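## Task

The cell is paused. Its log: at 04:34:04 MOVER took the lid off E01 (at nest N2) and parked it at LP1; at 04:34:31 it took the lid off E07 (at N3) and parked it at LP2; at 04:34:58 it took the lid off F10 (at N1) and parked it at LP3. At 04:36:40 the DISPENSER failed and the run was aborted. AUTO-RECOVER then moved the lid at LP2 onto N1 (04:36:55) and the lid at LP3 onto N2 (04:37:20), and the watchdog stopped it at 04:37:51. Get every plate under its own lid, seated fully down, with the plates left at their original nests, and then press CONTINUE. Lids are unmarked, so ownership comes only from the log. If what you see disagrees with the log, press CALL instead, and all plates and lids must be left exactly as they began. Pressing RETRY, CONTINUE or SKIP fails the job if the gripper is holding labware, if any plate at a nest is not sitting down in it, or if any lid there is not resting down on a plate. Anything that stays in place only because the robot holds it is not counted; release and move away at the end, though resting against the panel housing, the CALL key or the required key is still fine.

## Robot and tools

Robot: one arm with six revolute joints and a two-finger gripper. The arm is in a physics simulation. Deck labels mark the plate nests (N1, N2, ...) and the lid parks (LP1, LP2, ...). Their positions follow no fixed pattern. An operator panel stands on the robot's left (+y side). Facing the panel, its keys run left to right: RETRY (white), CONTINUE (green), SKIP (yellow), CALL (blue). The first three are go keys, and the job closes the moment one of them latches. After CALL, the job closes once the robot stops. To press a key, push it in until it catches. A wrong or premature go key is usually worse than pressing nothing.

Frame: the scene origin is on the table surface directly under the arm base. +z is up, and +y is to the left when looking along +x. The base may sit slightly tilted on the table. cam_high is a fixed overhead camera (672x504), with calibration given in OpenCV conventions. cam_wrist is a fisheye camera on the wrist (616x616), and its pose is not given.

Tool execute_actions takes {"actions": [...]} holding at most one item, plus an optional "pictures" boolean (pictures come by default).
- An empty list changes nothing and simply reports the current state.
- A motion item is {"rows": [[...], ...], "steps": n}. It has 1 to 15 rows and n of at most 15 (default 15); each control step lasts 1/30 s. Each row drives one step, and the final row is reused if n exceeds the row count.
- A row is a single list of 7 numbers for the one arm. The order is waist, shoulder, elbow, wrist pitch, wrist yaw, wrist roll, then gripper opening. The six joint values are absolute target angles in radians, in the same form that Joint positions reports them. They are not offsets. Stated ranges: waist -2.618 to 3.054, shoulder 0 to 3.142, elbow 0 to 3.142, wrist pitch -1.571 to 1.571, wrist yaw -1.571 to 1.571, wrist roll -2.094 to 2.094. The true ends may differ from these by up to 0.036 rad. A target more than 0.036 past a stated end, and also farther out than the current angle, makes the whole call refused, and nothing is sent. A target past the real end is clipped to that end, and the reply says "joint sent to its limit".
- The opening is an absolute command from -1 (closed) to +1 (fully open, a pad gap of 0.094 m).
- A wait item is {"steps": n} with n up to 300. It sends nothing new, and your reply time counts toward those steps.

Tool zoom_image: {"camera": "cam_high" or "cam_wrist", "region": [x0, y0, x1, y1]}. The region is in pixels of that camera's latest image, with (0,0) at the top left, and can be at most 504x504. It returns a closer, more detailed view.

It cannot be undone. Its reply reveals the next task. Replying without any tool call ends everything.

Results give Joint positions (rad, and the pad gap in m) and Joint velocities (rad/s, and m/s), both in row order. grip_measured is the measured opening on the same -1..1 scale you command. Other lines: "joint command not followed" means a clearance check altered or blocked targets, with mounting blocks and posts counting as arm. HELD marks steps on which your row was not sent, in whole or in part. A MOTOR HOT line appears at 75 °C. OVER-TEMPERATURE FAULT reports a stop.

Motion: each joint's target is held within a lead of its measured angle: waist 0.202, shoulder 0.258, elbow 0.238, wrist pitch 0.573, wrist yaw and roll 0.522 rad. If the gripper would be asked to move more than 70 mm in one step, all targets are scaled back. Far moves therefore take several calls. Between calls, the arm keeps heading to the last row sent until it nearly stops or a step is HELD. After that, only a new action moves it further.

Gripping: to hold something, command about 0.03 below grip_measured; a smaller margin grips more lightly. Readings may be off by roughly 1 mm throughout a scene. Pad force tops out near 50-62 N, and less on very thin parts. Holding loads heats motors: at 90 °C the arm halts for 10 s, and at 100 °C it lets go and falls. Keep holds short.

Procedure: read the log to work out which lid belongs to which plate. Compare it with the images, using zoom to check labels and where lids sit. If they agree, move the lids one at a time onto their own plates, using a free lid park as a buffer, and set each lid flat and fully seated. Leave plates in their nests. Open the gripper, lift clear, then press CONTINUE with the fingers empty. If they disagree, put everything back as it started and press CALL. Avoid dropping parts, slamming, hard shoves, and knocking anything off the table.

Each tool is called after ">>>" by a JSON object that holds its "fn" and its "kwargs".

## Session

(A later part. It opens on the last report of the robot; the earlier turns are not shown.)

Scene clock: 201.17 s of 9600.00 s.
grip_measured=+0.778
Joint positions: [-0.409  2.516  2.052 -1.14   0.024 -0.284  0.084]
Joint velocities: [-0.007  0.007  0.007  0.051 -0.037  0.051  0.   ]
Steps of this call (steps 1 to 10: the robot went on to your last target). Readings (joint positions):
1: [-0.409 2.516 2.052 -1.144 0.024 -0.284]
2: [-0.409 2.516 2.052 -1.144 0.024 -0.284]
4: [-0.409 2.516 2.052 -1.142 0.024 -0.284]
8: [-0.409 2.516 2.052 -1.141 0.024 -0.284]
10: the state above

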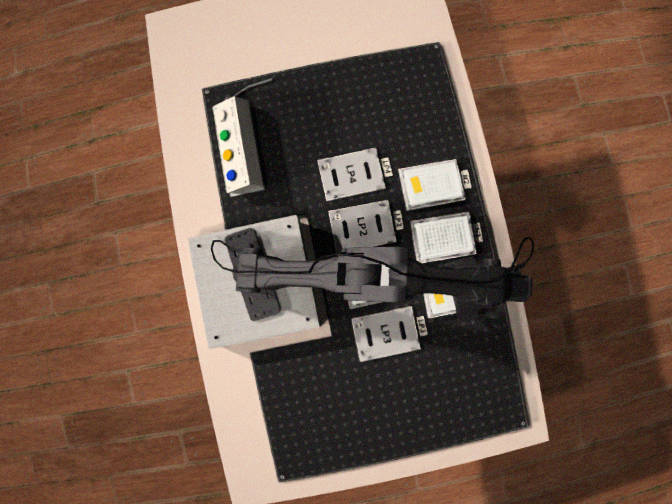

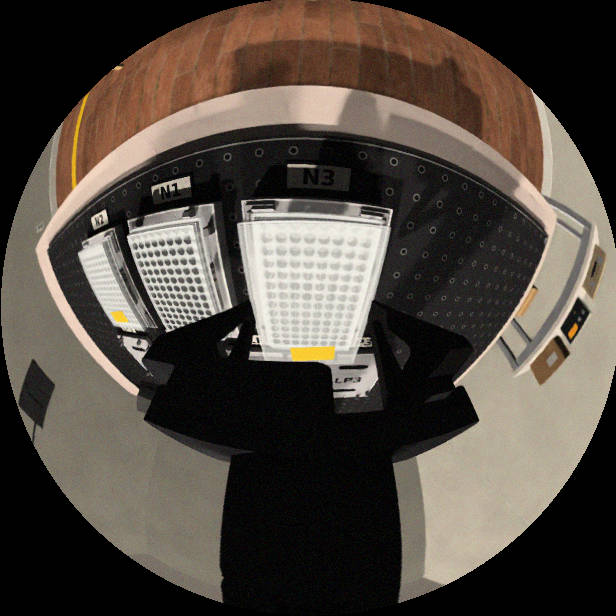

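>>> {"fn": "execute_actions", "kwargs": {"actions": [{"rows": [[-0.409,2.512,2.046,-1.122,0.028,-0.278,0.75],[-0.409,2.512,2.046,-1.122,0.032,-0.270,0.75],[-0.409,2.512,2.046,-1.122,0.035,-0.262,0.75],[-0.409,2.512,2.046,-1.120,0.035,-0.257,0.75],[-0.409,2.512,2.046,-1.115,0.035,-0.256,0.75],[-0.409,2.512,2.045,-1.109,0.035,-0.256,0.75],[-0.409,2.512,2.042,-1.103,0.035,-0.256,0.75],[-0.409,2.512,2.038,-1.097,0.035,-0.256,0.75],[-0.409,2.512,2.034,-1.091,0.035,-0.256,0.75],[-0.409,2.512,2.030,-1.086,0.035,-0.256,0.75],[-0.409,2.512,2.026,-1.082,0.035,-0.256,0.75],[-0.409,2.512,2.023,-1.079,0.035,-0.256,0.75],[-0.409,2.512,2.020,-1.078,0.035,-0.256,0.75],[-0.409,2.512,2.019,-1.078,0.035,-0.256,0.75],[-0.409,2.512,2.018,-1.078,0.035,-0.256,0.75]], "steps": 15}], "pictures": false}}

>>> {"fn": "execute_actions", "kwargs": {"actions": [{"steps": 10}]}}

>>> {"fn": "zoom_image", "kwargs": {"camera": "cam_wrist", "region": [225, 190, 405, 370]}}

Scene clock: 215.63 s of 9600.00 s.
grip_measured=+0.778
Joint positions: [-0.409  2.516  2.028 -1.104  0.029 -0.264  0.084]
Joint velocities: [-0.007 -0.012 -0.081  0.081 -0.022 -0.022 -0.   ]
Steps of this call (steps 1 to 15: the robot went on to your last target; steps 16 to 90: nothing new was sent; then 10.97 s passed at rest; steps 91 to 105: all 15 steps of this action). Readings (joint positions):
91: [-0.409 2.516 2.052 -1.139 0.024 -0.284]
92: [-0.409 2.516 2.052 -1.139 0.024 -0.283]
94: [-0.409 2.516 2.052 -1.139 0.026 -0.277]
98: [-0.409 2.516 2.052 -1.131 0.028 -0.268]
105: the state above

Scene clock: 215.97 s of 9600.00 s.
grip_measured=+0.778
Joint positions: [-0.409  2.516  2.025 -1.098  0.029 -0.262  0.084]
Joint velocities: [-0.002 -0.007  0.012  0.037 -0.007  0.007 -0.001]
Steps of this call (steps 1 to 10: the robot went on to your last target). Readings (joint positions):
1: [-0.409 2.516 2.026 -1.103 0.029 -0.263]
2: [-0.409 2.516 2.025 -1.102 0.029 -0.263]
4: [-0.409 2.516 2.025 -1.101 0.029 -0.263]
8: [-0.409 2.516 2.025 -1.098 0.029 -0.262]
10: the state above

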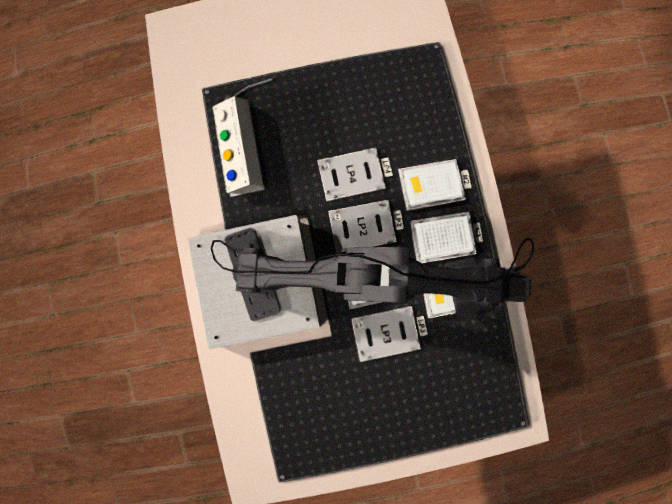

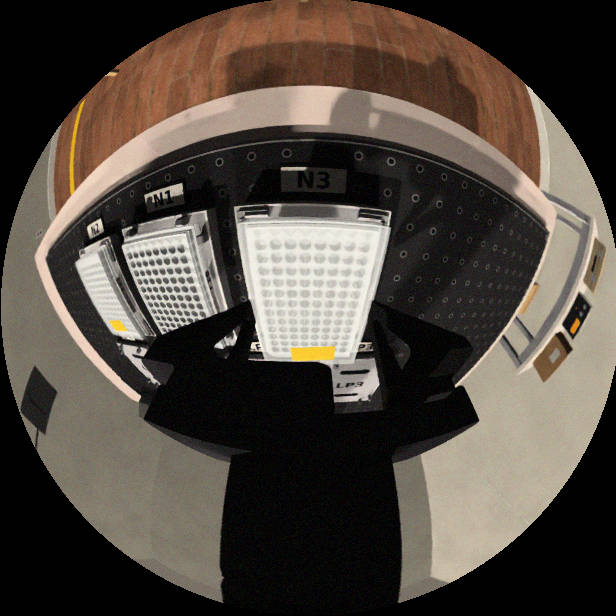

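Region (225, 190, 405, 370) of cam_wrist's 616x616 image, scaled by 2.800, with more detail than that image has.

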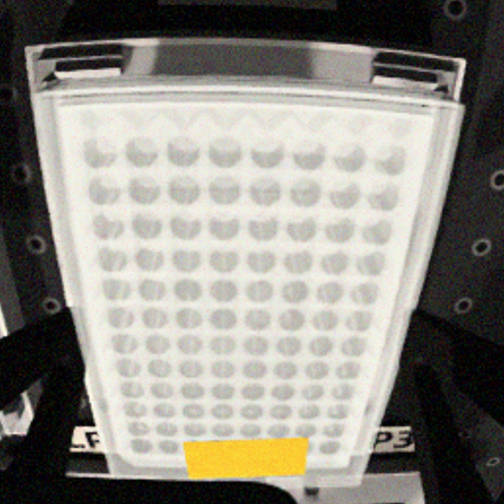

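>>> {"fn": "execute_actions", "kwargs": {"actions": [{"rows": [[-0.409,2.512,2.016,-1.080,0.033,-0.258,0.75],[-0.409,2.512,2.013,-1.080,0.033,-0.258,0.75],[-0.409,2.512,2.011,-1.080,0.033,-0.258,0.75],[-0.409,2.512,2.009,-1.078,0.033,-0.258,0.75],[-0.409,2.512,2.007,-1.075,0.033,-0.258,0.75],[-0.409,2.512,2.005,-1.072,0.033,-0.258,0.75],[-0.409,2.512,2.003,-1.069,0.033,-0.258,0.75],[-0.409,2.512,2.001,-1.066,0.033,-0.258,0.75],[-0.409,2.512,1.999,-1.063,0.033,-0.258,0.75],[-0.409,2.512,1.997,-1.061,0.033,-0.258,0.75],[-0.409,2.512,1.996,-1.059,0.033,-0.258,0.75],[-0.409,2.512,1.995,-1.058,0.033,-0.258,0.75],[-0.409,2.512,1.994,-1.057,0.033,-0.258,0.75]], "steps": 15}], "pictures": false}}

>>> {"fn": "execute_actions", "kwargs": {"actions": [{"steps": 10}]}}

>>> {"fn": "zoom_image", "kwargs": {"camera": "cam_wrist", "region": [180, 170, 450, 380]}}

Scene clock: 225.83 s of 9600.00 s.
grip_measured=+0.778
Joint positions: [-0.409  2.516  2.004 -1.082  0.029 -0.262  0.084]
Joint velocities: [-0.002 -0.002 -0.012 -0.022 -0.051  0.007 -0.001]
Steps of this call (steps 1 to 15: the robot went on to your last target; steps 16 to 90: nothing new was sent; then 6.37 s passed at rest; steps 91 to 105: all 15 steps of this action). Readings (joint positions):
91: [-0.409 2.516 2.025 -1.098 0.029 -0.262]
92: [-0.409 2.516 2.025 -1.098 0.029 -0.262]
94: [-0.409 2.516 2.025 -1.098 0.029 -0.262]
98: [-0.409 2.516 2.015 -1.091 0.029 -0.262]
105: the state above

Scene clock: 226.17 s of 9600.00 s.
grip_measured=+0.778
Joint positions: [-0.409  2.516  2.004 -1.08   0.03  -0.262  0.084]
Joint velocities: [ 0.012  0.012  0.007  0.022 -0.037 -0.007 -0.001]
Steps of this call (steps 1 to 10: the robot went on to your last target). Readings (joint positions):
1: [-0.409 2.516 2.004 -1.081 0.029 -0.262]
2: [-0.409 2.516 2.004 -1.081 0.029 -0.262]
4: [-0.409 2.516 2.004 -1.080 0.030 -0.262]
8: [-0.409 2.516 2.004 -1.080 0.030 -0.262]
10: the state above

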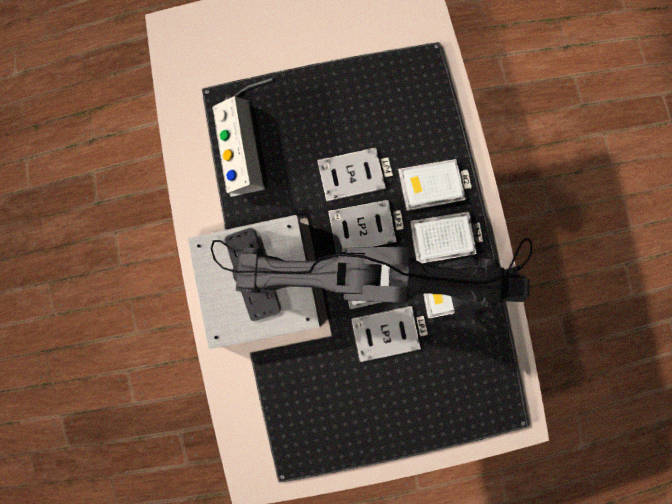

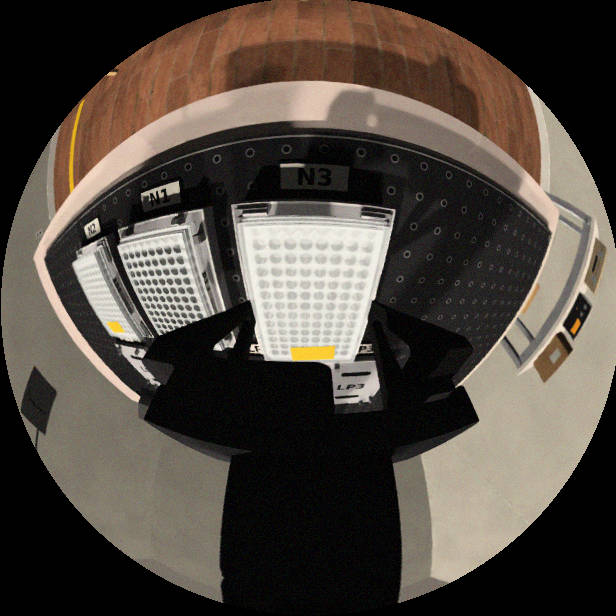

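Region (180, 170, 450, 380) of cam_wrist's 616x616 image, scaled by 1.867, with more detail than that image has.

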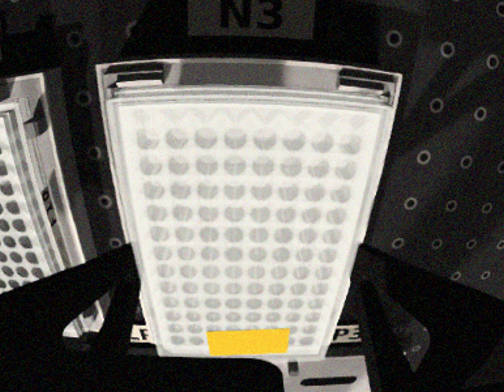

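>>> {"fn": "execute_actions", "kwargs": {"actions": [{"rows": [[-0.409,2.512,1.999,-1.066,0.033,-0.258,0.80],[-0.409,2.512,1.999,-1.066,0.033,-0.258,0.85],[-0.409,2.512,1.999,-1.066,0.033,-0.258,0.90],[-0.409,2.512,1.999,-1.066,0.033,-0.258,0.95],[-0.409,2.512,1.999,-1.066,0.033,-0.258,1.0]], "steps": 8}], "pictures": false}}

>>> {"fn": "execute_actions", "kwargs": {"actions": [{"rows": [[-0.409,2.512,2.026,-1.092,0.033,-0.258,1.0],[-0.409,2.512,2.032,-1.102,0.033,-0.258,1.0],[-0.409,2.512,2.041,-1.115,0.033,-0.258,1.0],[-0.409,2.512,2.053,-1.131,0.033,-0.258,1.0],[-0.409,2.512,2.067,-1.149,0.033,-0.258,1.0],[-0.409,2.512,2.081,-1.167,0.033,-0.258,1.0],[-0.409,2.512,2.095,-1.184,0.033,-0.258,1.0],[-0.409,2.512,2.108,-1.199,0.033,-0.258,1.0],[-0.4080,2.5121,2.119,-1.211,0.033,-0.2569,1.0],[-0.4048,2.5123,2.127,-1.219,0.0329,-0.2538,1.0],[-0.3996,2.5127,2.1316,-1.222,0.0327,-0.2485,1.0],[-0.3924,2.5132,2.1320,-1.2222,0.0325,-0.2411,1.0],[-0.3833,2.5138,2.1326,-1.2223,0.0323,-0.2318,1.0],[-0.3722,2.5146,2.1333,-1.2225,0.0320,-0.2206,1.0],[-0.3594,2.5155,2.1341,-1.2226,0.0316,-0.2075,1.0]], "steps": 15}], "pictures": false}}

>>> {"fn": "execute_actions", "kwargs": {"actions": [{"rows": [[-0.3448,2.5166,2.1350,-1.2228,0.0312,-0.1926,1.0],[-0.3286,2.5177,2.1360,-1.2230,0.0308,-0.1761,1.0],[-0.3109,2.5190,2.1371,-1.2233,0.0303,-0.1582,1.0],[-0.2919,2.5203,2.1382,-1.2235,0.0298,-0.1388,1.0],[-0.2718,2.5218,2.1395,-1.2238,0.0293,-0.1183,1.0],[-0.2505,2.5233,2.1408,-1.2240,0.0287,-0.0966,1.0],[-0.2284,2.5248,2.1422,-1.2243,0.0281,-0.0741,1.0],[-0.2055,2.5265,2.1436,-1.2246,0.0274,-0.0508,1.0],[-0.1822,2.5281,2.1450,-1.2249,0.0268,-0.0270,1.0],[-0.1584,2.5298,2.1465,-1.2252,0.0262,-0.0029,1.0],[-0.1345,2.5315,2.1480,-1.2255,0.0255,0.0215,1.0],[-0.1106,2.5332,2.1495,-1.2258,0.0248,0.0459,1.0],[-0.0868,2.5349,2.1510,-1.2261,0.0242,0.0700,1.0],[-0.0635,2.5365,2.1524,-1.2264,0.0236,0.0938,1.0],[-0.0406,2.5382,2.1538,-1.2267,0.0229,0.1171,1.0]], "steps": 15}], "pictures": false}}

>>> {"fn": "execute_actions", "kwargs": {"actions": [{"rows": [[-0.0185,2.5397,2.1552,-1.2270,0.0223,0.1396,1.0],[0.0028,2.5413,2.1565,-1.2273,0.0218,0.1613,1.0],[0.0229,2.5427,2.1578,-1.2275,0.0212,0.1818,1.0],[0.0419,2.5440,2.1589,-1.2277,0.0207,0.2012,1.0],[0.0596,2.5453,2.1600,-1.2280,0.0202,0.2191,1.0],[0.0758,2.5464,2.1610,-1.2282,0.0198,0.2356,1.0],[0.0904,2.5475,2.1619,-1.2284,0.0194,0.2505,1.0],[0.1032,2.5484,2.1627,-1.2285,0.0190,0.2636,1.0],[0.1143,2.5492,2.1634,-1.2287,0.0187,0.2748,1.0],[0.1234,2.5498,2.1640,-1.2288,0.0185,0.2841,1.0],[0.1306,2.5503,2.1644,-1.2289,0.0183,0.2915,1.0],[0.1358,2.5507,2.1647,-1.2289,0.0181,0.2968,1.0],[0.1390,2.5509,2.1649,-1.2290,0.0180,0.2999,1.0],[0.1400,2.5510,2.1650,-1.2290,0.0180,0.3010,1.0]], "steps": 15}], "pictures": false}}

>>> {"fn": "execute_actions", "kwargs": {"actions": [{"steps": 12}]}}

>>> {"fn": "zoom_image", "kwargs": {"camera": "cam_wrist", "region": [180, 170, 450, 380]}}

Scene clock: 249.27 s of 9600.00 s.
grip_measured=+1.000
Joint positions: [-0.409  2.516  2.004 -1.08   0.03  -0.262  0.094]
Joint velocities: [ 0.002 -0.002 -0.007  0.037 -0.037 -0.022  0.   ]
Steps of this call (steps 1 to 15: the robot went on to your last target; steps 16 to 90: nothing new was sent; then 19.83 s passed at rest; steps 91 to 98: all 8 steps of this action). Readings (joint positions):
91: [-0.409 2.516 2.004 -1.080 0.030 -0.262]
92: [-0.409 2.516 2.004 -1.080 0.030 -0.262]
94: [-0.409 2.516 2.004 -1.080 0.030 -0.262]
98: the state above

Scene clock: 249.77 s of 9600.00 s.
grip_measured=+1.000
Joint positions: [-0.398  2.516  2.11  -1.187  0.032 -0.242  0.094]
Joint velocities: [ 0.149 -0.007  0.002 -0.066  0.022  0.286  0.   ]
Steps of this call (steps 1 to 15: all 15 steps of this action). Readings (joint positions):
1: [-0.409 2.516 2.004 -1.080 0.030 -0.262]
2: [-0.409 2.516 2.004 -1.080 0.030 -0.262]
4: [-0.409 2.516 2.010 -1.091 0.030 -0.262]
8: [-0.409 2.516 2.055 -1.138 0.030 -0.262]
15: the state above

Scene clock: 250.27 s of 9600.00 s.
grip_measured=+1.000
Joint positions: [-0.083  2.527  2.125 -1.208  0.031  0.015  0.094]
Joint velocities: [ 0.686  0.046  0.022  0.022 -0.066  0.549  0.   ]
Steps of this call (steps 1 to 15: all 15 steps of this action). Readings (joint positions):
1: [-0.390 2.516 2.110 -1.192 0.032 -0.234]
2: [-0.380 2.516 2.110 -1.196 0.033 -0.224]
4: [-0.350 2.516 2.110 -1.201 0.034 -0.200]
8: [-0.262 2.516 2.110 -1.205 0.034 -0.134]
15: the state above

Scene clock: 250.77 s of 9600.00 s.
grip_measured=+1.000
Joint positions: [ 0.145  2.545  2.137 -1.214  0.018  0.266  0.094]
Joint velocities: [ 0.046 -0.002  0.002 -0.051 -0.081  0.168  0.   ]
Steps of this call (steps 1 to 15: all 15 steps of this action). Readings (joint positions):
1: [-0.059 2.529 2.127 -1.208 0.030 0.038]
2: [-0.036 2.532 2.128 -1.208 0.029 0.060]
4: [0.008 2.535 2.130 -1.209 0.027 0.104]
8: [0.081 2.541 2.134 -1.211 0.023 0.182]
15: the state above

Scene clock: 251.17 s of 9600.00 s.
grip_measured=+1.000
Joint positions: [ 0.145  2.545  2.137 -1.216  0.017  0.293  0.094]
Joint velocities: [-0.012  0.017 -0.007  0.007 -0.081  0.066  0.   ]
Steps of this call (steps 1 to 12: the robot went on to your last target). Readings (joint positions):
1: [0.146 2.545 2.137 -1.215 0.017 0.272]
2: [0.146 2.545 2.137 -1.215 0.017 0.276]
4: [0.145 2.545 2.137 -1.215 0.017 0.283]
8: [0.145 2.545 2.137 -1.215 0.017 0.290]
12: the state above

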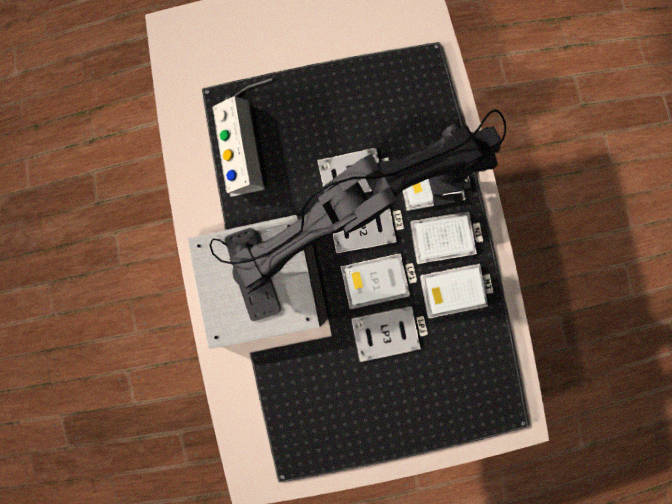

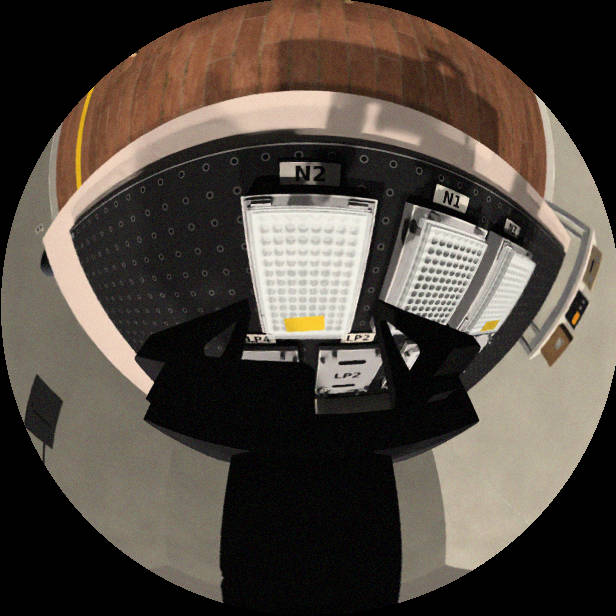

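Region (180, 170, 450, 380) of cam_wrist's 616x616 image, scaled by 1.867, with more detail than that image has.

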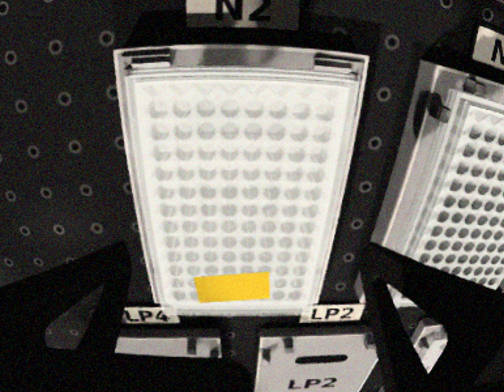

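>>> {"fn": "execute_actions", "kwargs": {"actions": [{"rows": [[0.150,2.549,2.1300,-1.1775,0.018,0.303,1.0],[0.153,2.550,2.1269,-1.1660,0.018,0.303,1.0],[0.155,2.551,2.1220,-1.1530,0.018,0.303,1.0],[0.156,2.552,2.1154,-1.1391,0.018,0.303,1.0],[0.156,2.553,2.1075,-1.1249,0.018,0.303,1.0],[0.156,2.554,2.0985,-1.1110,0.018,0.303,1.0],[0.156,2.555,2.0889,-1.0980,0.018,0.303,1.0],[0.156,2.556,2.0791,-1.0865,0.018,0.303,1.0],[0.156,2.556,2.0695,-1.0770,0.018,0.303,1.0],[0.156,2.556,2.0605,-1.0699,0.018,0.303,1.0],[0.156,2.556,2.0526,-1.0655,0.018,0.303,1.0],[0.156,2.556,2.0460,-1.0640,0.018,0.303,1.0],[0.156,2.556,2.0411,-1.0640,0.018,0.303,1.0],[0.156,2.556,2.0380,-1.0640,0.018,0.303,1.0],[0.156,2.556,2.0370,-1.0640,0.018,0.303,1.0]], "steps": 15}], "pictures": false}}

>>> {"fn": "execute_actions", "kwargs": {"actions": [{"steps": 12}]}}

>>> {"fn": "zoom_image", "kwargs": {"camera": "cam_wrist", "region": [180, 170, 450, 380]}}

Scene clock: 263.30 s of 9600.00 s.
grip_measured=+1.000
Joint positions: [ 0.145  2.546  2.048 -1.098  0.017  0.297  0.094]
Joint velocities: [ 0.012  0.037 -0.081  0.037  0.022  0.007  0.   ]
Steps of this call (steps 1 to 30: the robot went on to your last target; steps 31 to 90: nothing new was sent; then 8.63 s passed at rest; steps 91 to 105: all 15 steps of this action). Readings (joint positions):
91: [0.145 2.545 2.137 -1.214 0.017 0.295]
92: [0.145 2.545 2.137 -1.210 0.017 0.295]
94: [0.145 2.545 2.135 -1.194 0.017 0.296]
98: [0.145 2.545 2.106 -1.147 0.017 0.296]
105: the state above

Scene clock: 263.70 s of 9600.00 s.
grip_measured=+1.000
Joint positions: [ 0.145  2.553  2.044 -1.083  0.017  0.297  0.094]
Joint velocities: [-0.002 -0.002  0.002  0.037 -0.037 -0.007  0.   ]
Steps of this call (steps 1 to 12: the robot went on to your last target). Readings (joint positions):
1: [0.145 2.547 2.047 -1.096 0.017 0.297]
2: [0.145 2.549 2.045 -1.093 0.017 0.297]
4: [0.145 2.552 2.045 -1.089 0.017 0.297]
8: [0.145 2.553 2.044 -1.085 0.017 0.297]
12: the state above

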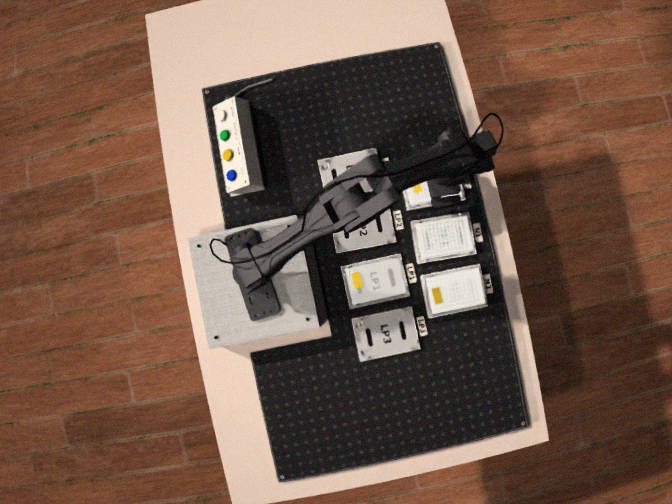

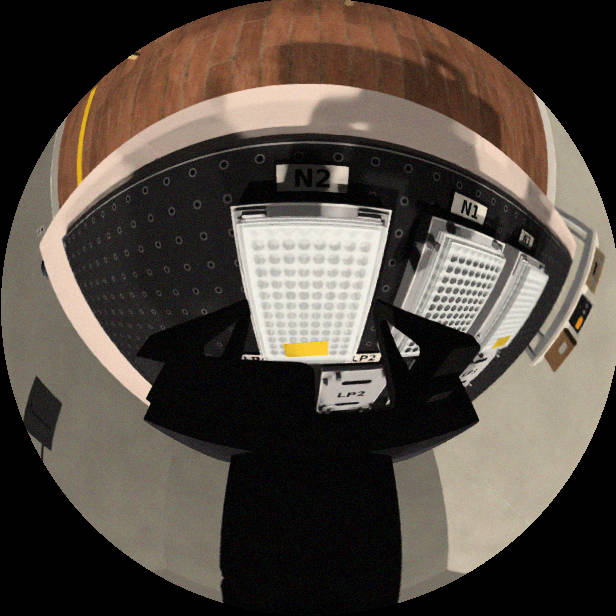

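Region (180, 170, 450, 380) of cam_wrist's 616x616 image, scaled by 1.867, with more detail than that image has.

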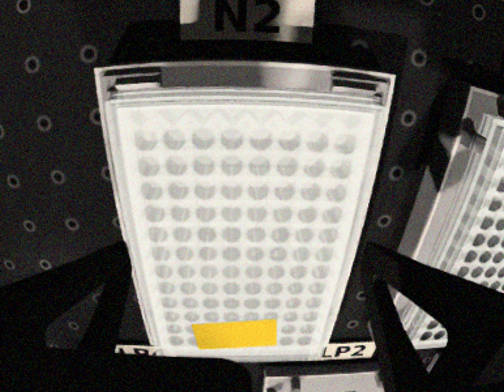

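>>> {"fn": "execute_actions", "kwargs": {"actions": [{"rows": [[0.148,2.553,2.034,-1.062,0.012,0.301,1.0],[0.148,2.553,2.032,-1.060,0.008,0.301,1.0],[0.148,2.553,2.030,-1.059,0.006,0.301,1.0],[0.148,2.553,2.029,-1.059,0.006,0.301,1.0],[0.148,2.553,2.029,-1.059,0.006,0.301,1.0],[0.148,2.553,2.029,-1.059,0.006,0.301,1.0],[0.148,2.553,2.029,-1.059,0.006,0.301,0.95],[0.148,2.553,2.029,-1.059,0.006,0.301,0.90],[0.148,2.553,2.029,-1.059,0.006,0.301,0.86],[0.148,2.553,2.029,-1.059,0.006,0.301,0.83],[0.148,2.553,2.029,-1.059,0.006,0.301,0.805],[0.148,2.553,2.029,-1.059,0.006,0.301,0.785],[0.148,2.553,2.029,-1.059,0.006,0.301,0.77],[0.148,2.553,2.029,-1.059,0.006,0.301,0.76],[0.148,2.553,2.029,-1.059,0.006,0.301,0.75]], "steps": 15}], "pictures": false}}

>>> {"fn": "execute_actions", "kwargs": {"actions": [{"steps": 8}]}}

>>> {"fn": "zoom_image", "kwargs": {"camera": "cam_wrist", "region": [180, 170, 450, 380]}}

Scene clock: 270.30 s of 9600.00 s.
grip_measured=+0.773
Joint positions: [ 0.145  2.553  2.044 -1.077  0.011  0.297  0.083]
Joint velocities: [ 0.007 -0.027 -0.007 -0.022 -0.037 -0.095 -0.006]
Steps of this call (steps 1 to 30: the robot went on to your last target; steps 31 to 90: nothing new was sent; then 3.10 s passed at rest; steps 91 to 105: all 15 steps of this action). Readings (joint positions):
91: [0.145 2.553 2.044 -1.081 0.017 0.297]
92: [0.145 2.553 2.044 -1.081 0.016 0.297]
94: [0.145 2.553 2.044 -1.080 0.015 0.297]
98: [0.145 2.553 2.044 -1.078 0.012 0.297]
105: the state above

Scene clock: 270.57 s of 9600.00 s.
grip_measured=+0.773
Joint positions: [ 0.145  2.553  2.044 -1.076  0.011  0.297  0.083]
Joint velocities: [-0.012 -0.002  0.002  0.051 -0.051 -0.007 -0.001]
Steps of this call (steps 1 to 8: the robot went on to your last target). Readings (joint positions):
1: [0.145 2.553 2.044 -1.077 0.011 0.297]
2: [0.145 2.553 2.044 -1.076 0.011 0.297]
4: [0.145 2.553 2.044 -1.076 0.011 0.297]
8: the state above

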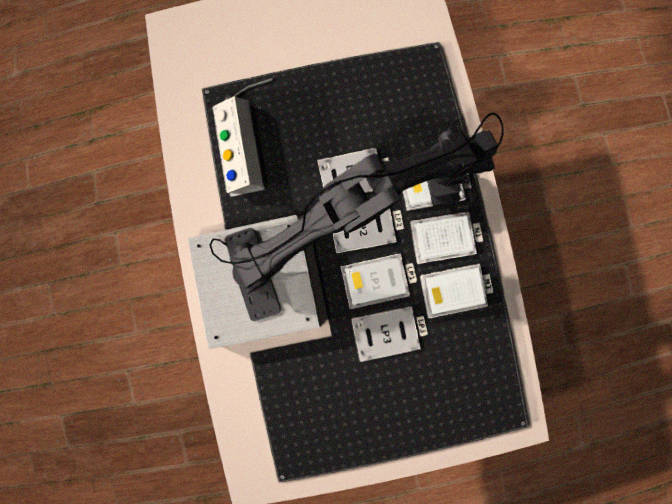

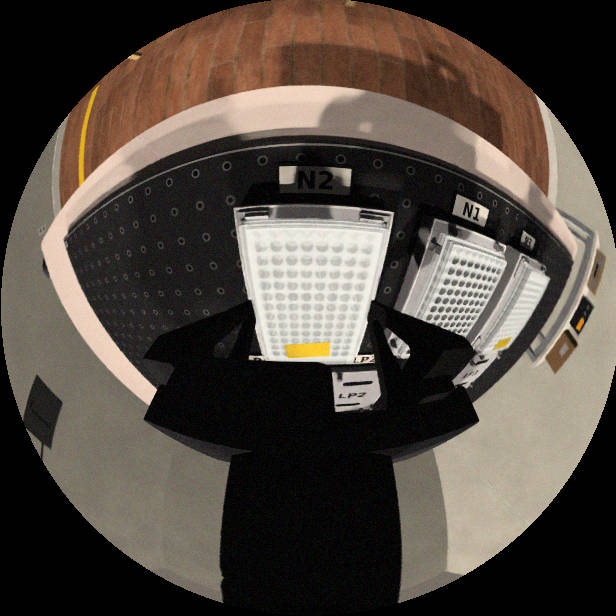

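Region (180, 170, 450, 380) of cam_wrist's 616x616 image, scaled by 1.867, with more detail than that image has.

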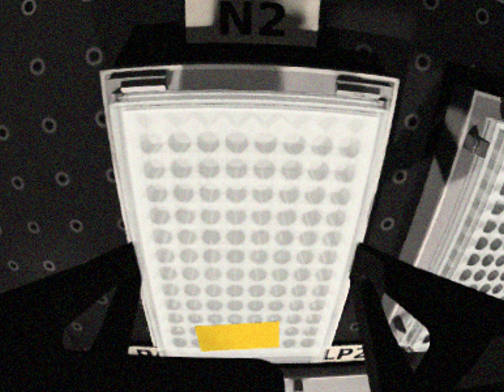

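>>> {"fn": "execute_actions", "kwargs": {"actions": [{"rows": [[0.148,2.553,2.036,-1.060,0.008,0.301,0.80],[0.148,2.553,2.036,-1.060,0.008,0.301,0.84],[0.148,2.553,2.034,-1.060,0.008,0.301,0.87],[0.148,2.553,2.030,-1.060,0.008,0.301,0.87],[0.148,2.553,2.027,-1.060,0.008,0.301,0.87],[0.148,2.553,2.0255,-1.060,0.008,0.301,0.87],[0.148,2.553,2.0255,-1.060,0.008,0.301,0.87],[0.148,2.553,2.0255,-1.060,0.008,0.301,0.87],[0.148,2.553,2.0255,-1.060,0.008,0.301,0.87],[0.148,2.553,2.0255,-1.060,0.008,0.301,0.87],[0.148,2.553,2.0255,-1.060,0.008,0.301,0.87],[0.148,2.553,2.0255,-1.060,0.008,0.301,0.87],[0.148,2.553,2.0255,-1.060,0.008,0.301,0.87]], "steps": 13}], "pictures": false}}

Scene clock: 276.87 s of 9600.00 s.
grip_measured=+0.868
Joint positions: [ 0.145  2.553  2.033 -1.075  0.011  0.297  0.088]
Joint velocities: [-0.007 -0.012 -0.002  0.022 -0.007 -0.066 -0.001]
Steps of this call (steps 1 to 15: the robot went on to your last target; steps 16 to 90: nothing new was sent; then 2.87 s passed at rest; steps 91 to 103: all 13 steps of this action). Readings (joint positions):
91: [0.145 2.553 2.044 -1.076 0.011 0.297]
92: [0.145 2.553 2.044 -1.076 0.011 0.297]
94: [0.145 2.553 2.044 -1.076 0.011 0.297]
98: [0.145 2.553 2.039 -1.075 0.011 0.297]
103: the state above

>>> {"fn": "execute_actions", "kwargs": {"actions": [{"rows": [[0.148,2.553,2.027,-1.060,0.008,0.301,0.84],[0.148,2.553,2.027,-1.060,0.008,0.301,0.815],[0.148,2.553,2.027,-1.060,0.008,0.301,0.795],[0.148,2.553,2.027,-1.060,0.008,0.301,0.78],[0.148,2.553,2.027,-1.060,0.008,0.301,0.765],[0.148,2.553,2.027,-1.060,0.008,0.301,0.75]], "steps": 12}]}}

>>> {"fn": "zoom_image", "kwargs": {"camera": "cam_wrist", "region": [180, 170, 450, 380]}}

Scene clock: 279.00 s of 9600.00 s.
grip_measured=+0.779
Joint positions: [ 0.145  2.553  2.033 -1.075  0.011  0.297  0.084]
Joint velocities: [ 0.002 -0.012 -0.002 -0.081 -0.022  0.022 -0.001]
Steps of this call (steps 1 to 15: the robot went on to your last target; steps 16 to 52: nothing new was sent; steps 53 to 64: all 12 steps of this action). Readings (joint positions):
53: [0.145 2.553 2.033 -1.075 0.011 0.297]
54: [0.145 2.553 2.033 -1.075 0.011 0.297]
56: [0.145 2.553 2.033 -1.075 0.011 0.297]
60: [0.145 2.553 2.033 -1.075 0.011 0.297]
64: the state above

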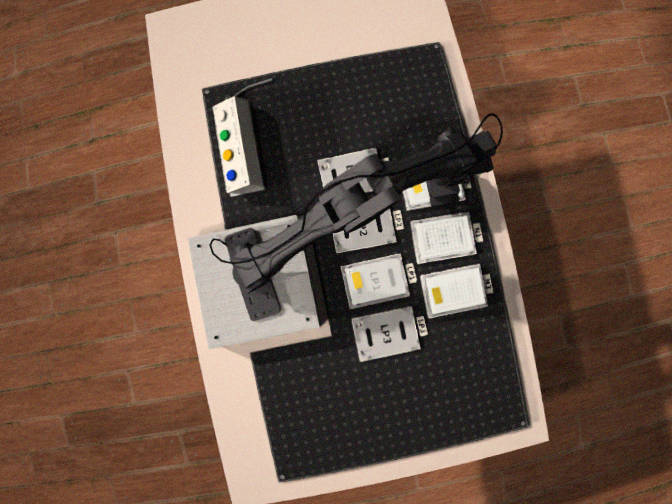

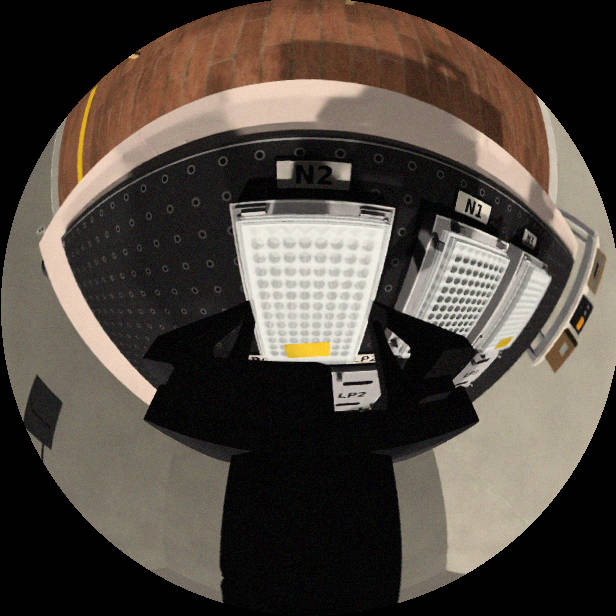

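Region (180, 170, 450, 380) of cam_wrist's 616x616 image, scaled by 1.867, with more detail than that image has.

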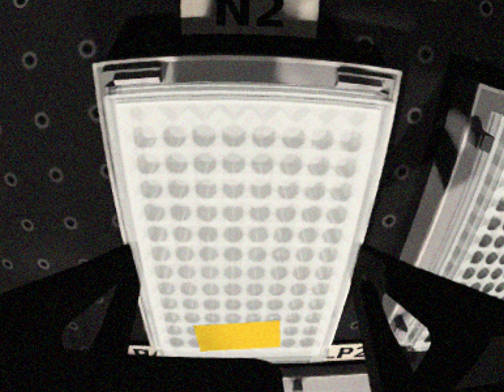

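>>> {"fn": "execute_actions", "kwargs": {"actions": []}}

Scene clock: 287.20 s of 9600.00 s.
grip_measured=+0.779
Joint positions: [ 0.145  2.553  2.033 -1.075  0.011  0.297  0.084]
Joint velocities: [ 0.002 -0.002 -0.002 -0.051 -0.037 -0.081 -0.001]
Steps of this call (steps 1 to 15: the robot went on to your last target; steps 16 to 90: nothing new was sent; then 5.20 s passed at rest). Readings (joint positions):
1: [0.145 2.553 2.033 -1.075 0.011 0.297]
2: [0.145 2.553 2.033 -1.075 0.011 0.297]
4: [0.145 2.553 2.033 -1.075 0.011 0.297]
8: [0.145 2.553 2.033 -1.075 0.011 0.297]
90: the state above
The arm was judged still, so your last target was given up. Only a new action makes it travel on or press farther. Fingers that are still opening or closing keep moving.

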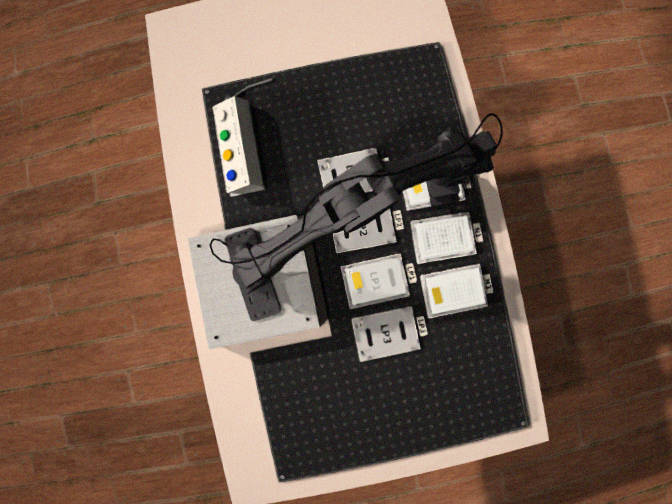

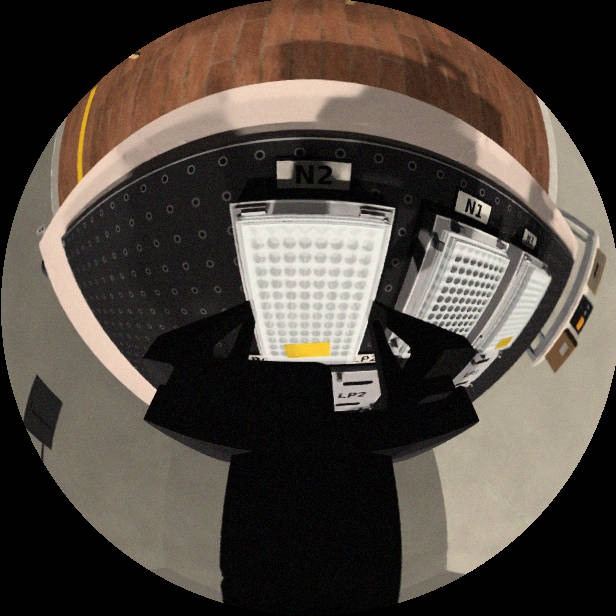

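>>> {"fn": "execute_actions", "kwargs": {"actions": [{"rows": [[0.145,2.553,2.059,-1.096,0.011,0.297,0.75],[0.145,2.553,2.062,-1.102,0.011,0.297,0.75],[0.145,2.553,2.068,-1.111,0.011,0.297,0.75],[0.145,2.553,2.075,-1.122,0.011,0.297,0.75],[0.145,2.553,2.084,-1.135,0.011,0.297,0.75],[0.145,2.553,2.093,-1.148,0.011,0.297,0.75],[0.145,2.553,2.104,-1.161,0.011,0.297,0.75],[0.145,2.553,2.114,-1.174,0.011,0.297,0.75],[0.145,2.553,2.125,-1.187,0.011,0.297,0.75],[0.145,2.553,2.135,-1.198,0.011,0.297,0.75],[0.145,2.553,2.143,-1.207,0.011,0.297,0.75],[0.145,2.553,2.150,-1.213,0.011,0.297,0.75],[0.145,2.553,2.156,-1.218,0.011,0.297,0.75],[0.145,2.553,2.159,-1.219,0.011,0.297,0.75],[0.145,2.553,2.160,-1.219,0.011,0.297,0.75]], "steps": 15}], "pictures": false}}

>>> {"fn": "execute_actions", "kwargs": {"actions": [{"rows": [[0.145,2.553,2.160,-1.219,0.011,0.297,0.75]], "steps": 6}], "pictures": false}}

>>> {"fn": "execute_actions", "kwargs": {"actions": [{"rows": [[0.139,2.523,2.126,-1.187,0.017,0.290,0.75],[0.137,2.522,2.124,-1.186,0.017,0.288,0.75],[0.133,2.521,2.122,-1.185,0.017,0.285,0.75],[0.128,2.519,2.119,-1.184,0.018,0.280,0.75],[0.122,2.517,2.115,-1.182,0.018,0.274,0.75],[0.114,2.514,2.110,-1.180,0.018,0.266,0.75],[0.105,2.511,2.105,-1.178,0.019,0.258,0.75],[0.095,2.508,2.098,-1.175,0.019,0.248,0.75],[0.084,2.504,2.092,-1.172,0.020,0.238,0.75],[0.072,2.500,2.084,-1.169,0.021,0.227,0.75],[0.060,2.495,2.076,-1.165,0.021,0.215,0.75],[0.046,2.491,2.068,-1.162,0.022,0.202,0.75],[0.033,2.486,2.060,-1.158,0.023,0.189,0.75],[0.019,2.481,2.051,-1.154,0.023,0.176,0.75],[0.0045,2.4765,2.0425,-1.1505,0.024,0.1625,0.75]], "steps": 15}], "pictures": false}}

>>> {"fn": "execute_actions", "kwargs": {"actions": [{"rows": [[-0.010,2.472,2.034,-1.147,0.025,0.149,0.75],[-0.024,2.467,2.025,-1.143,0.025,0.136,0.75],[-0.037,2.462,2.017,-1.139,0.026,0.123,0.75],[-0.051,2.458,2.009,-1.136,0.027,0.110,0.75],[-0.063,2.453,2.001,-1.132,0.028,0.098,0.75],[-0.075,2.449,1.993,-1.129,0.028,0.087,0.75],[-0.086,2.445,1.987,-1.126,0.029,0.077,0.75],[-0.096,2.442,1.980,-1.123,0.029,0.067,0.75],[-0.105,2.439,1.975,-1.121,0.030,0.059,0.75],[-0.113,2.436,1.970,-1.119,0.030,0.051,0.75],[-0.119,2.434,1.966,-1.117,0.030,0.045,0.75],[-0.124,2.432,1.963,-1.116,0.031,0.040,0.75],[-0.128,2.431,1.961,-1.115,0.031,0.037,0.75],[-0.130,2.430,1.959,-1.114,0.031,0.035,0.75],[-0.131,2.430,1.959,-1.114,0.031,0.034,0.75]], "steps": 15}], "pictures": false}}

>>> {"fn": "execute_actions", "kwargs": {"actions": [{"rows": [[-0.131,2.430,1.959,-1.114,0.031,0.034,0.75]], "steps": 10}]}}

>>> {"fn": "zoom_image", "kwargs": {"camera": "cam_wrist", "region": [180, 170, 450, 380]}}

Scene clock: 315.23 s of 9600.00 s.
grip_measured=+0.779
Joint positions: [ 0.145  2.553  2.13  -1.18   0.011  0.297  0.084]
Joint velocities: [-0.002  0.017  0.115 -0.168  0.007  0.051 -0.   ]
Steps of this call (steps 1 to 90: nothing new was sent; then 24.53 s passed at rest; steps 91 to 105: all 15 steps of this action). Readings (joint positions):
91: [0.145 2.553 2.033 -1.076 0.011 0.297]
92: [0.145 2.553 2.033 -1.077 0.011 0.297]
94: [0.145 2.553 2.036 -1.083 0.011 0.297]
98: [0.145 2.553 2.067 -1.118 0.011 0.297]
105: the state above

Scene clock: 315.43 s of 9600.00 s.
grip_measured=+0.779
Joint positions: [ 0.145  2.553  2.134 -1.199  0.011  0.297  0.084]
Joint velocities: [-0.007 -0.007 -0.017 -0.11  -0.051  0.037  0.   ]
Steps of this call (steps 1 to 6: all 6 steps of this action). Readings (joint positions):
1: [0.145 2.553 2.133 -1.184 0.011 0.297]
2: [0.145 2.553 2.134 -1.187 0.011 0.297]
4: [0.145 2.553 2.134 -1.194 0.011 0.297]
6: the state above

Scene clock: 315.93 s of 9600.00 s.
grip_measured=+0.779
Joint positions: [ 0.042  2.526  2.063 -1.179  0.011  0.215  0.084]
Joint velocities: [-0.452 -0.129 -0.252  0.125  0.037 -0.286 -0.002]
Steps of this call (steps 1 to 15: all 15 steps of this action). Readings (joint positions):
1: [0.145 2.553 2.134 -1.199 0.011 0.297]
2: [0.145 2.553 2.134 -1.199 0.011 0.296]
4: [0.144 2.553 2.134 -1.199 0.011 0.294]
8: [0.130 2.549 2.118 -1.194 0.011 0.277]
15: the state above

Scene clock: 316.43 s of 9600.00 s.
grip_measured=+0.779
Joint positions: [-0.128  2.468  1.97  -1.138  0.026  0.062  0.084]
Joint velocities: [-0.081 -0.012 -0.042 -0.051  0.007 -0.125  0.001]
Steps of this call (steps 1 to 15: all 15 steps of this action). Readings (joint positions):
1: [0.025 2.521 2.055 -1.176 0.012 0.204]
2: [0.009 2.515 2.047 -1.173 0.013 0.192]
4: [-0.023 2.505 2.031 -1.166 0.016 0.168]
8: [-0.077 2.485 2.000 -1.152 0.020 0.120]
15: the state above

Scene clock: 316.77 s of 9600.00 s.
grip_measured=+0.779
Joint positions: [-0.131  2.468  1.967 -1.132  0.026  0.042  0.084]
Joint velocities: [-0.027 -0.012  0.012 -0.037 -0.066 -0.037  0.   ]
Steps of this call (steps 1 to 10: all 10 steps of this action). Readings (joint positions):
1: [-0.130 2.468 1.969 -1.137 0.026 0.058]
2: [-0.131 2.468 1.968 -1.136 0.026 0.054]
4: [-0.131 2.468 1.967 -1.134 0.026 0.049]
8: [-0.131 2.468 1.967 -1.133 0.026 0.044]
10: the state above

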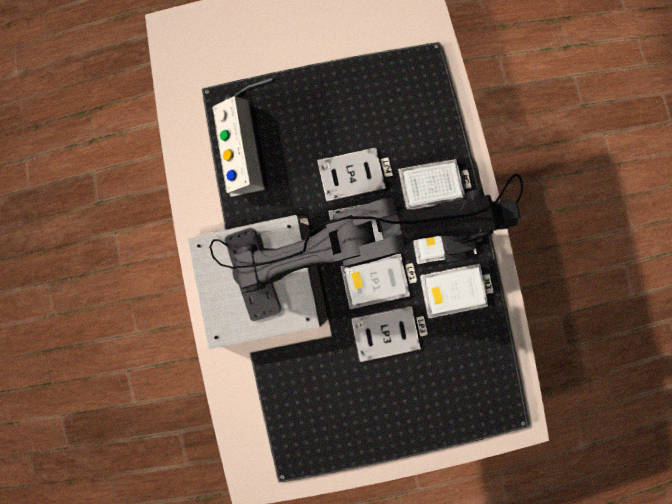

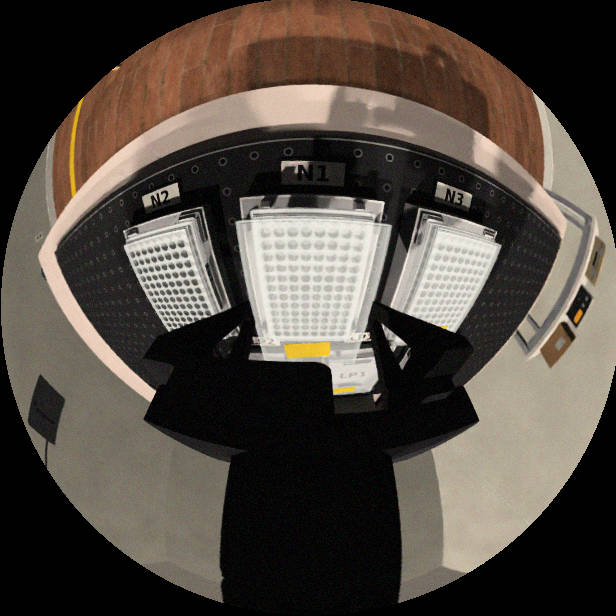

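Region (180, 170, 450, 380) of cam_wrist's 616x616 image, scaled by 1.867, with more detail than that image has.

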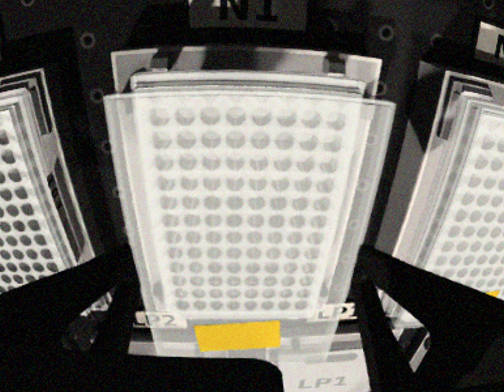

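>>> {"fn": "execute_actions", "kwargs": {"actions": [{"rows": [[-0.131,2.426,1.959,-1.104,0.029,0.036,0.75],[-0.131,2.423,1.956,-1.096,0.029,0.036,0.75],[-0.131,2.421,1.951,-1.087,0.029,0.036,0.75],[-0.131,2.421,1.945,-1.0765,0.029,0.036,0.75],[-0.131,2.421,1.937,-1.066,0.029,0.036,0.75],[-0.131,2.421,1.9295,-1.057,0.029,0.036,0.75],[-0.131,2.421,1.922,-1.049,0.029,0.036,0.75],[-0.131,2.421,1.914,-1.042,0.029,0.036,0.75],[-0.131,2.421,1.908,-1.038,0.029,0.036,0.75],[-0.131,2.421,1.903,-1.037,0.029,0.036,0.75],[-0.131,2.421,1.900,-1.037,0.029,0.036,0.75],[-0.131,2.421,1.899,-1.037,0.029,0.036,0.75]], "steps": 15}], "pictures": false}}

>>> {"fn": "execute_actions", "kwargs": {"actions": [{"rows": [[-0.131,2.421,1.899,-1.037,0.029,0.036,0.75]], "steps": 8}]}}

>>> {"fn": "zoom_image", "kwargs": {"camera": "cam_wrist", "region": [180, 170, 450, 380]}}

Scene clock: 326.17 s of 9600.00 s.
grip_measured=+0.779
Joint positions: [-0.131  2.454  1.905 -1.064  0.026  0.04   0.084]
Joint velocities: [ 0.002 -0.007 -0.027  0.051 -0.051 -0.022  0.001]
Steps of this call (steps 1 to 15: the robot went on to your last target; steps 16 to 90: nothing new was sent; then 5.90 s passed at rest; steps 91 to 105: all 15 steps of this action). Readings (joint positions):
91: [-0.131 2.468 1.967 -1.130 0.026 0.040]
92: [-0.131 2.468 1.967 -1.128 0.026 0.040]
94: [-0.131 2.465 1.962 -1.117 0.026 0.040]
98: [-0.131 2.455 1.937 -1.088 0.026 0.040]
105: the state above

Scene clock: 326.43 s of 9600.00 s.
grip_measured=+0.779
Joint positions: [-0.131  2.454  1.905 -1.056  0.026  0.04   0.084]
Joint velocities: [-0.002  0.007  0.002  0.037  0.022  0.037 -0.001]
Steps of this call (steps 1 to 8: all 8 steps of this action). Readings (joint positions):
1: [-0.131 2.454 1.905 -1.063 0.026 0.040]
2: [-0.131 2.454 1.905 -1.061 0.026 0.040]
4: [-0.131 2.454 1.905 -1.058 0.026 0.040]
8: the state above

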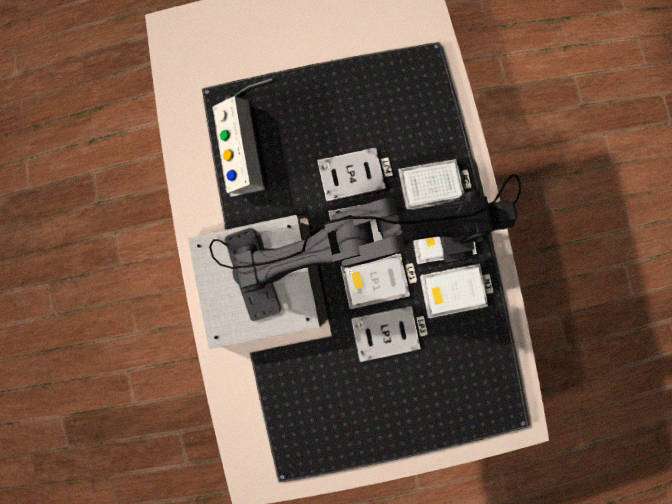

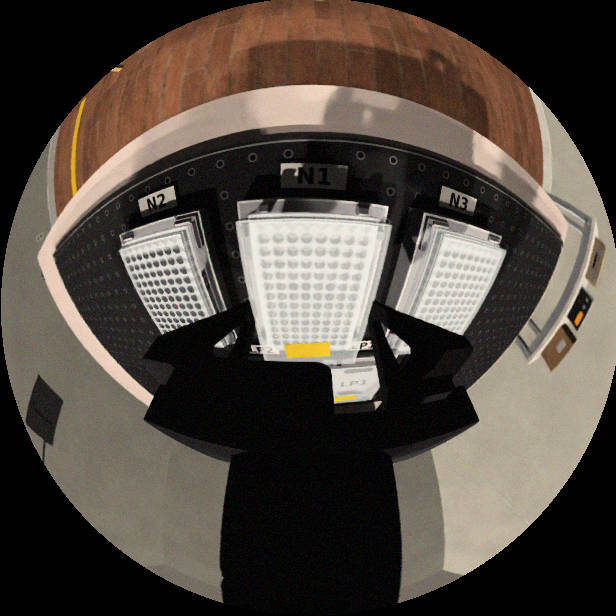

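Region (180, 170, 450, 380) of cam_wrist's 616x616 image, scaled by 1.867, with more detail than that image has.

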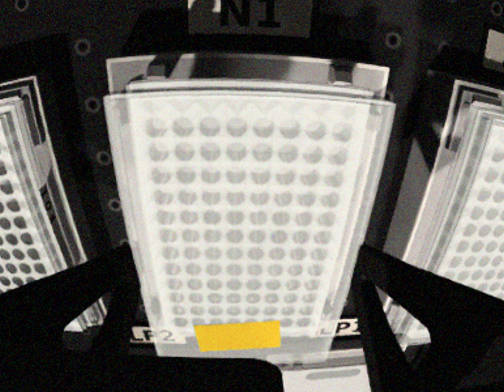

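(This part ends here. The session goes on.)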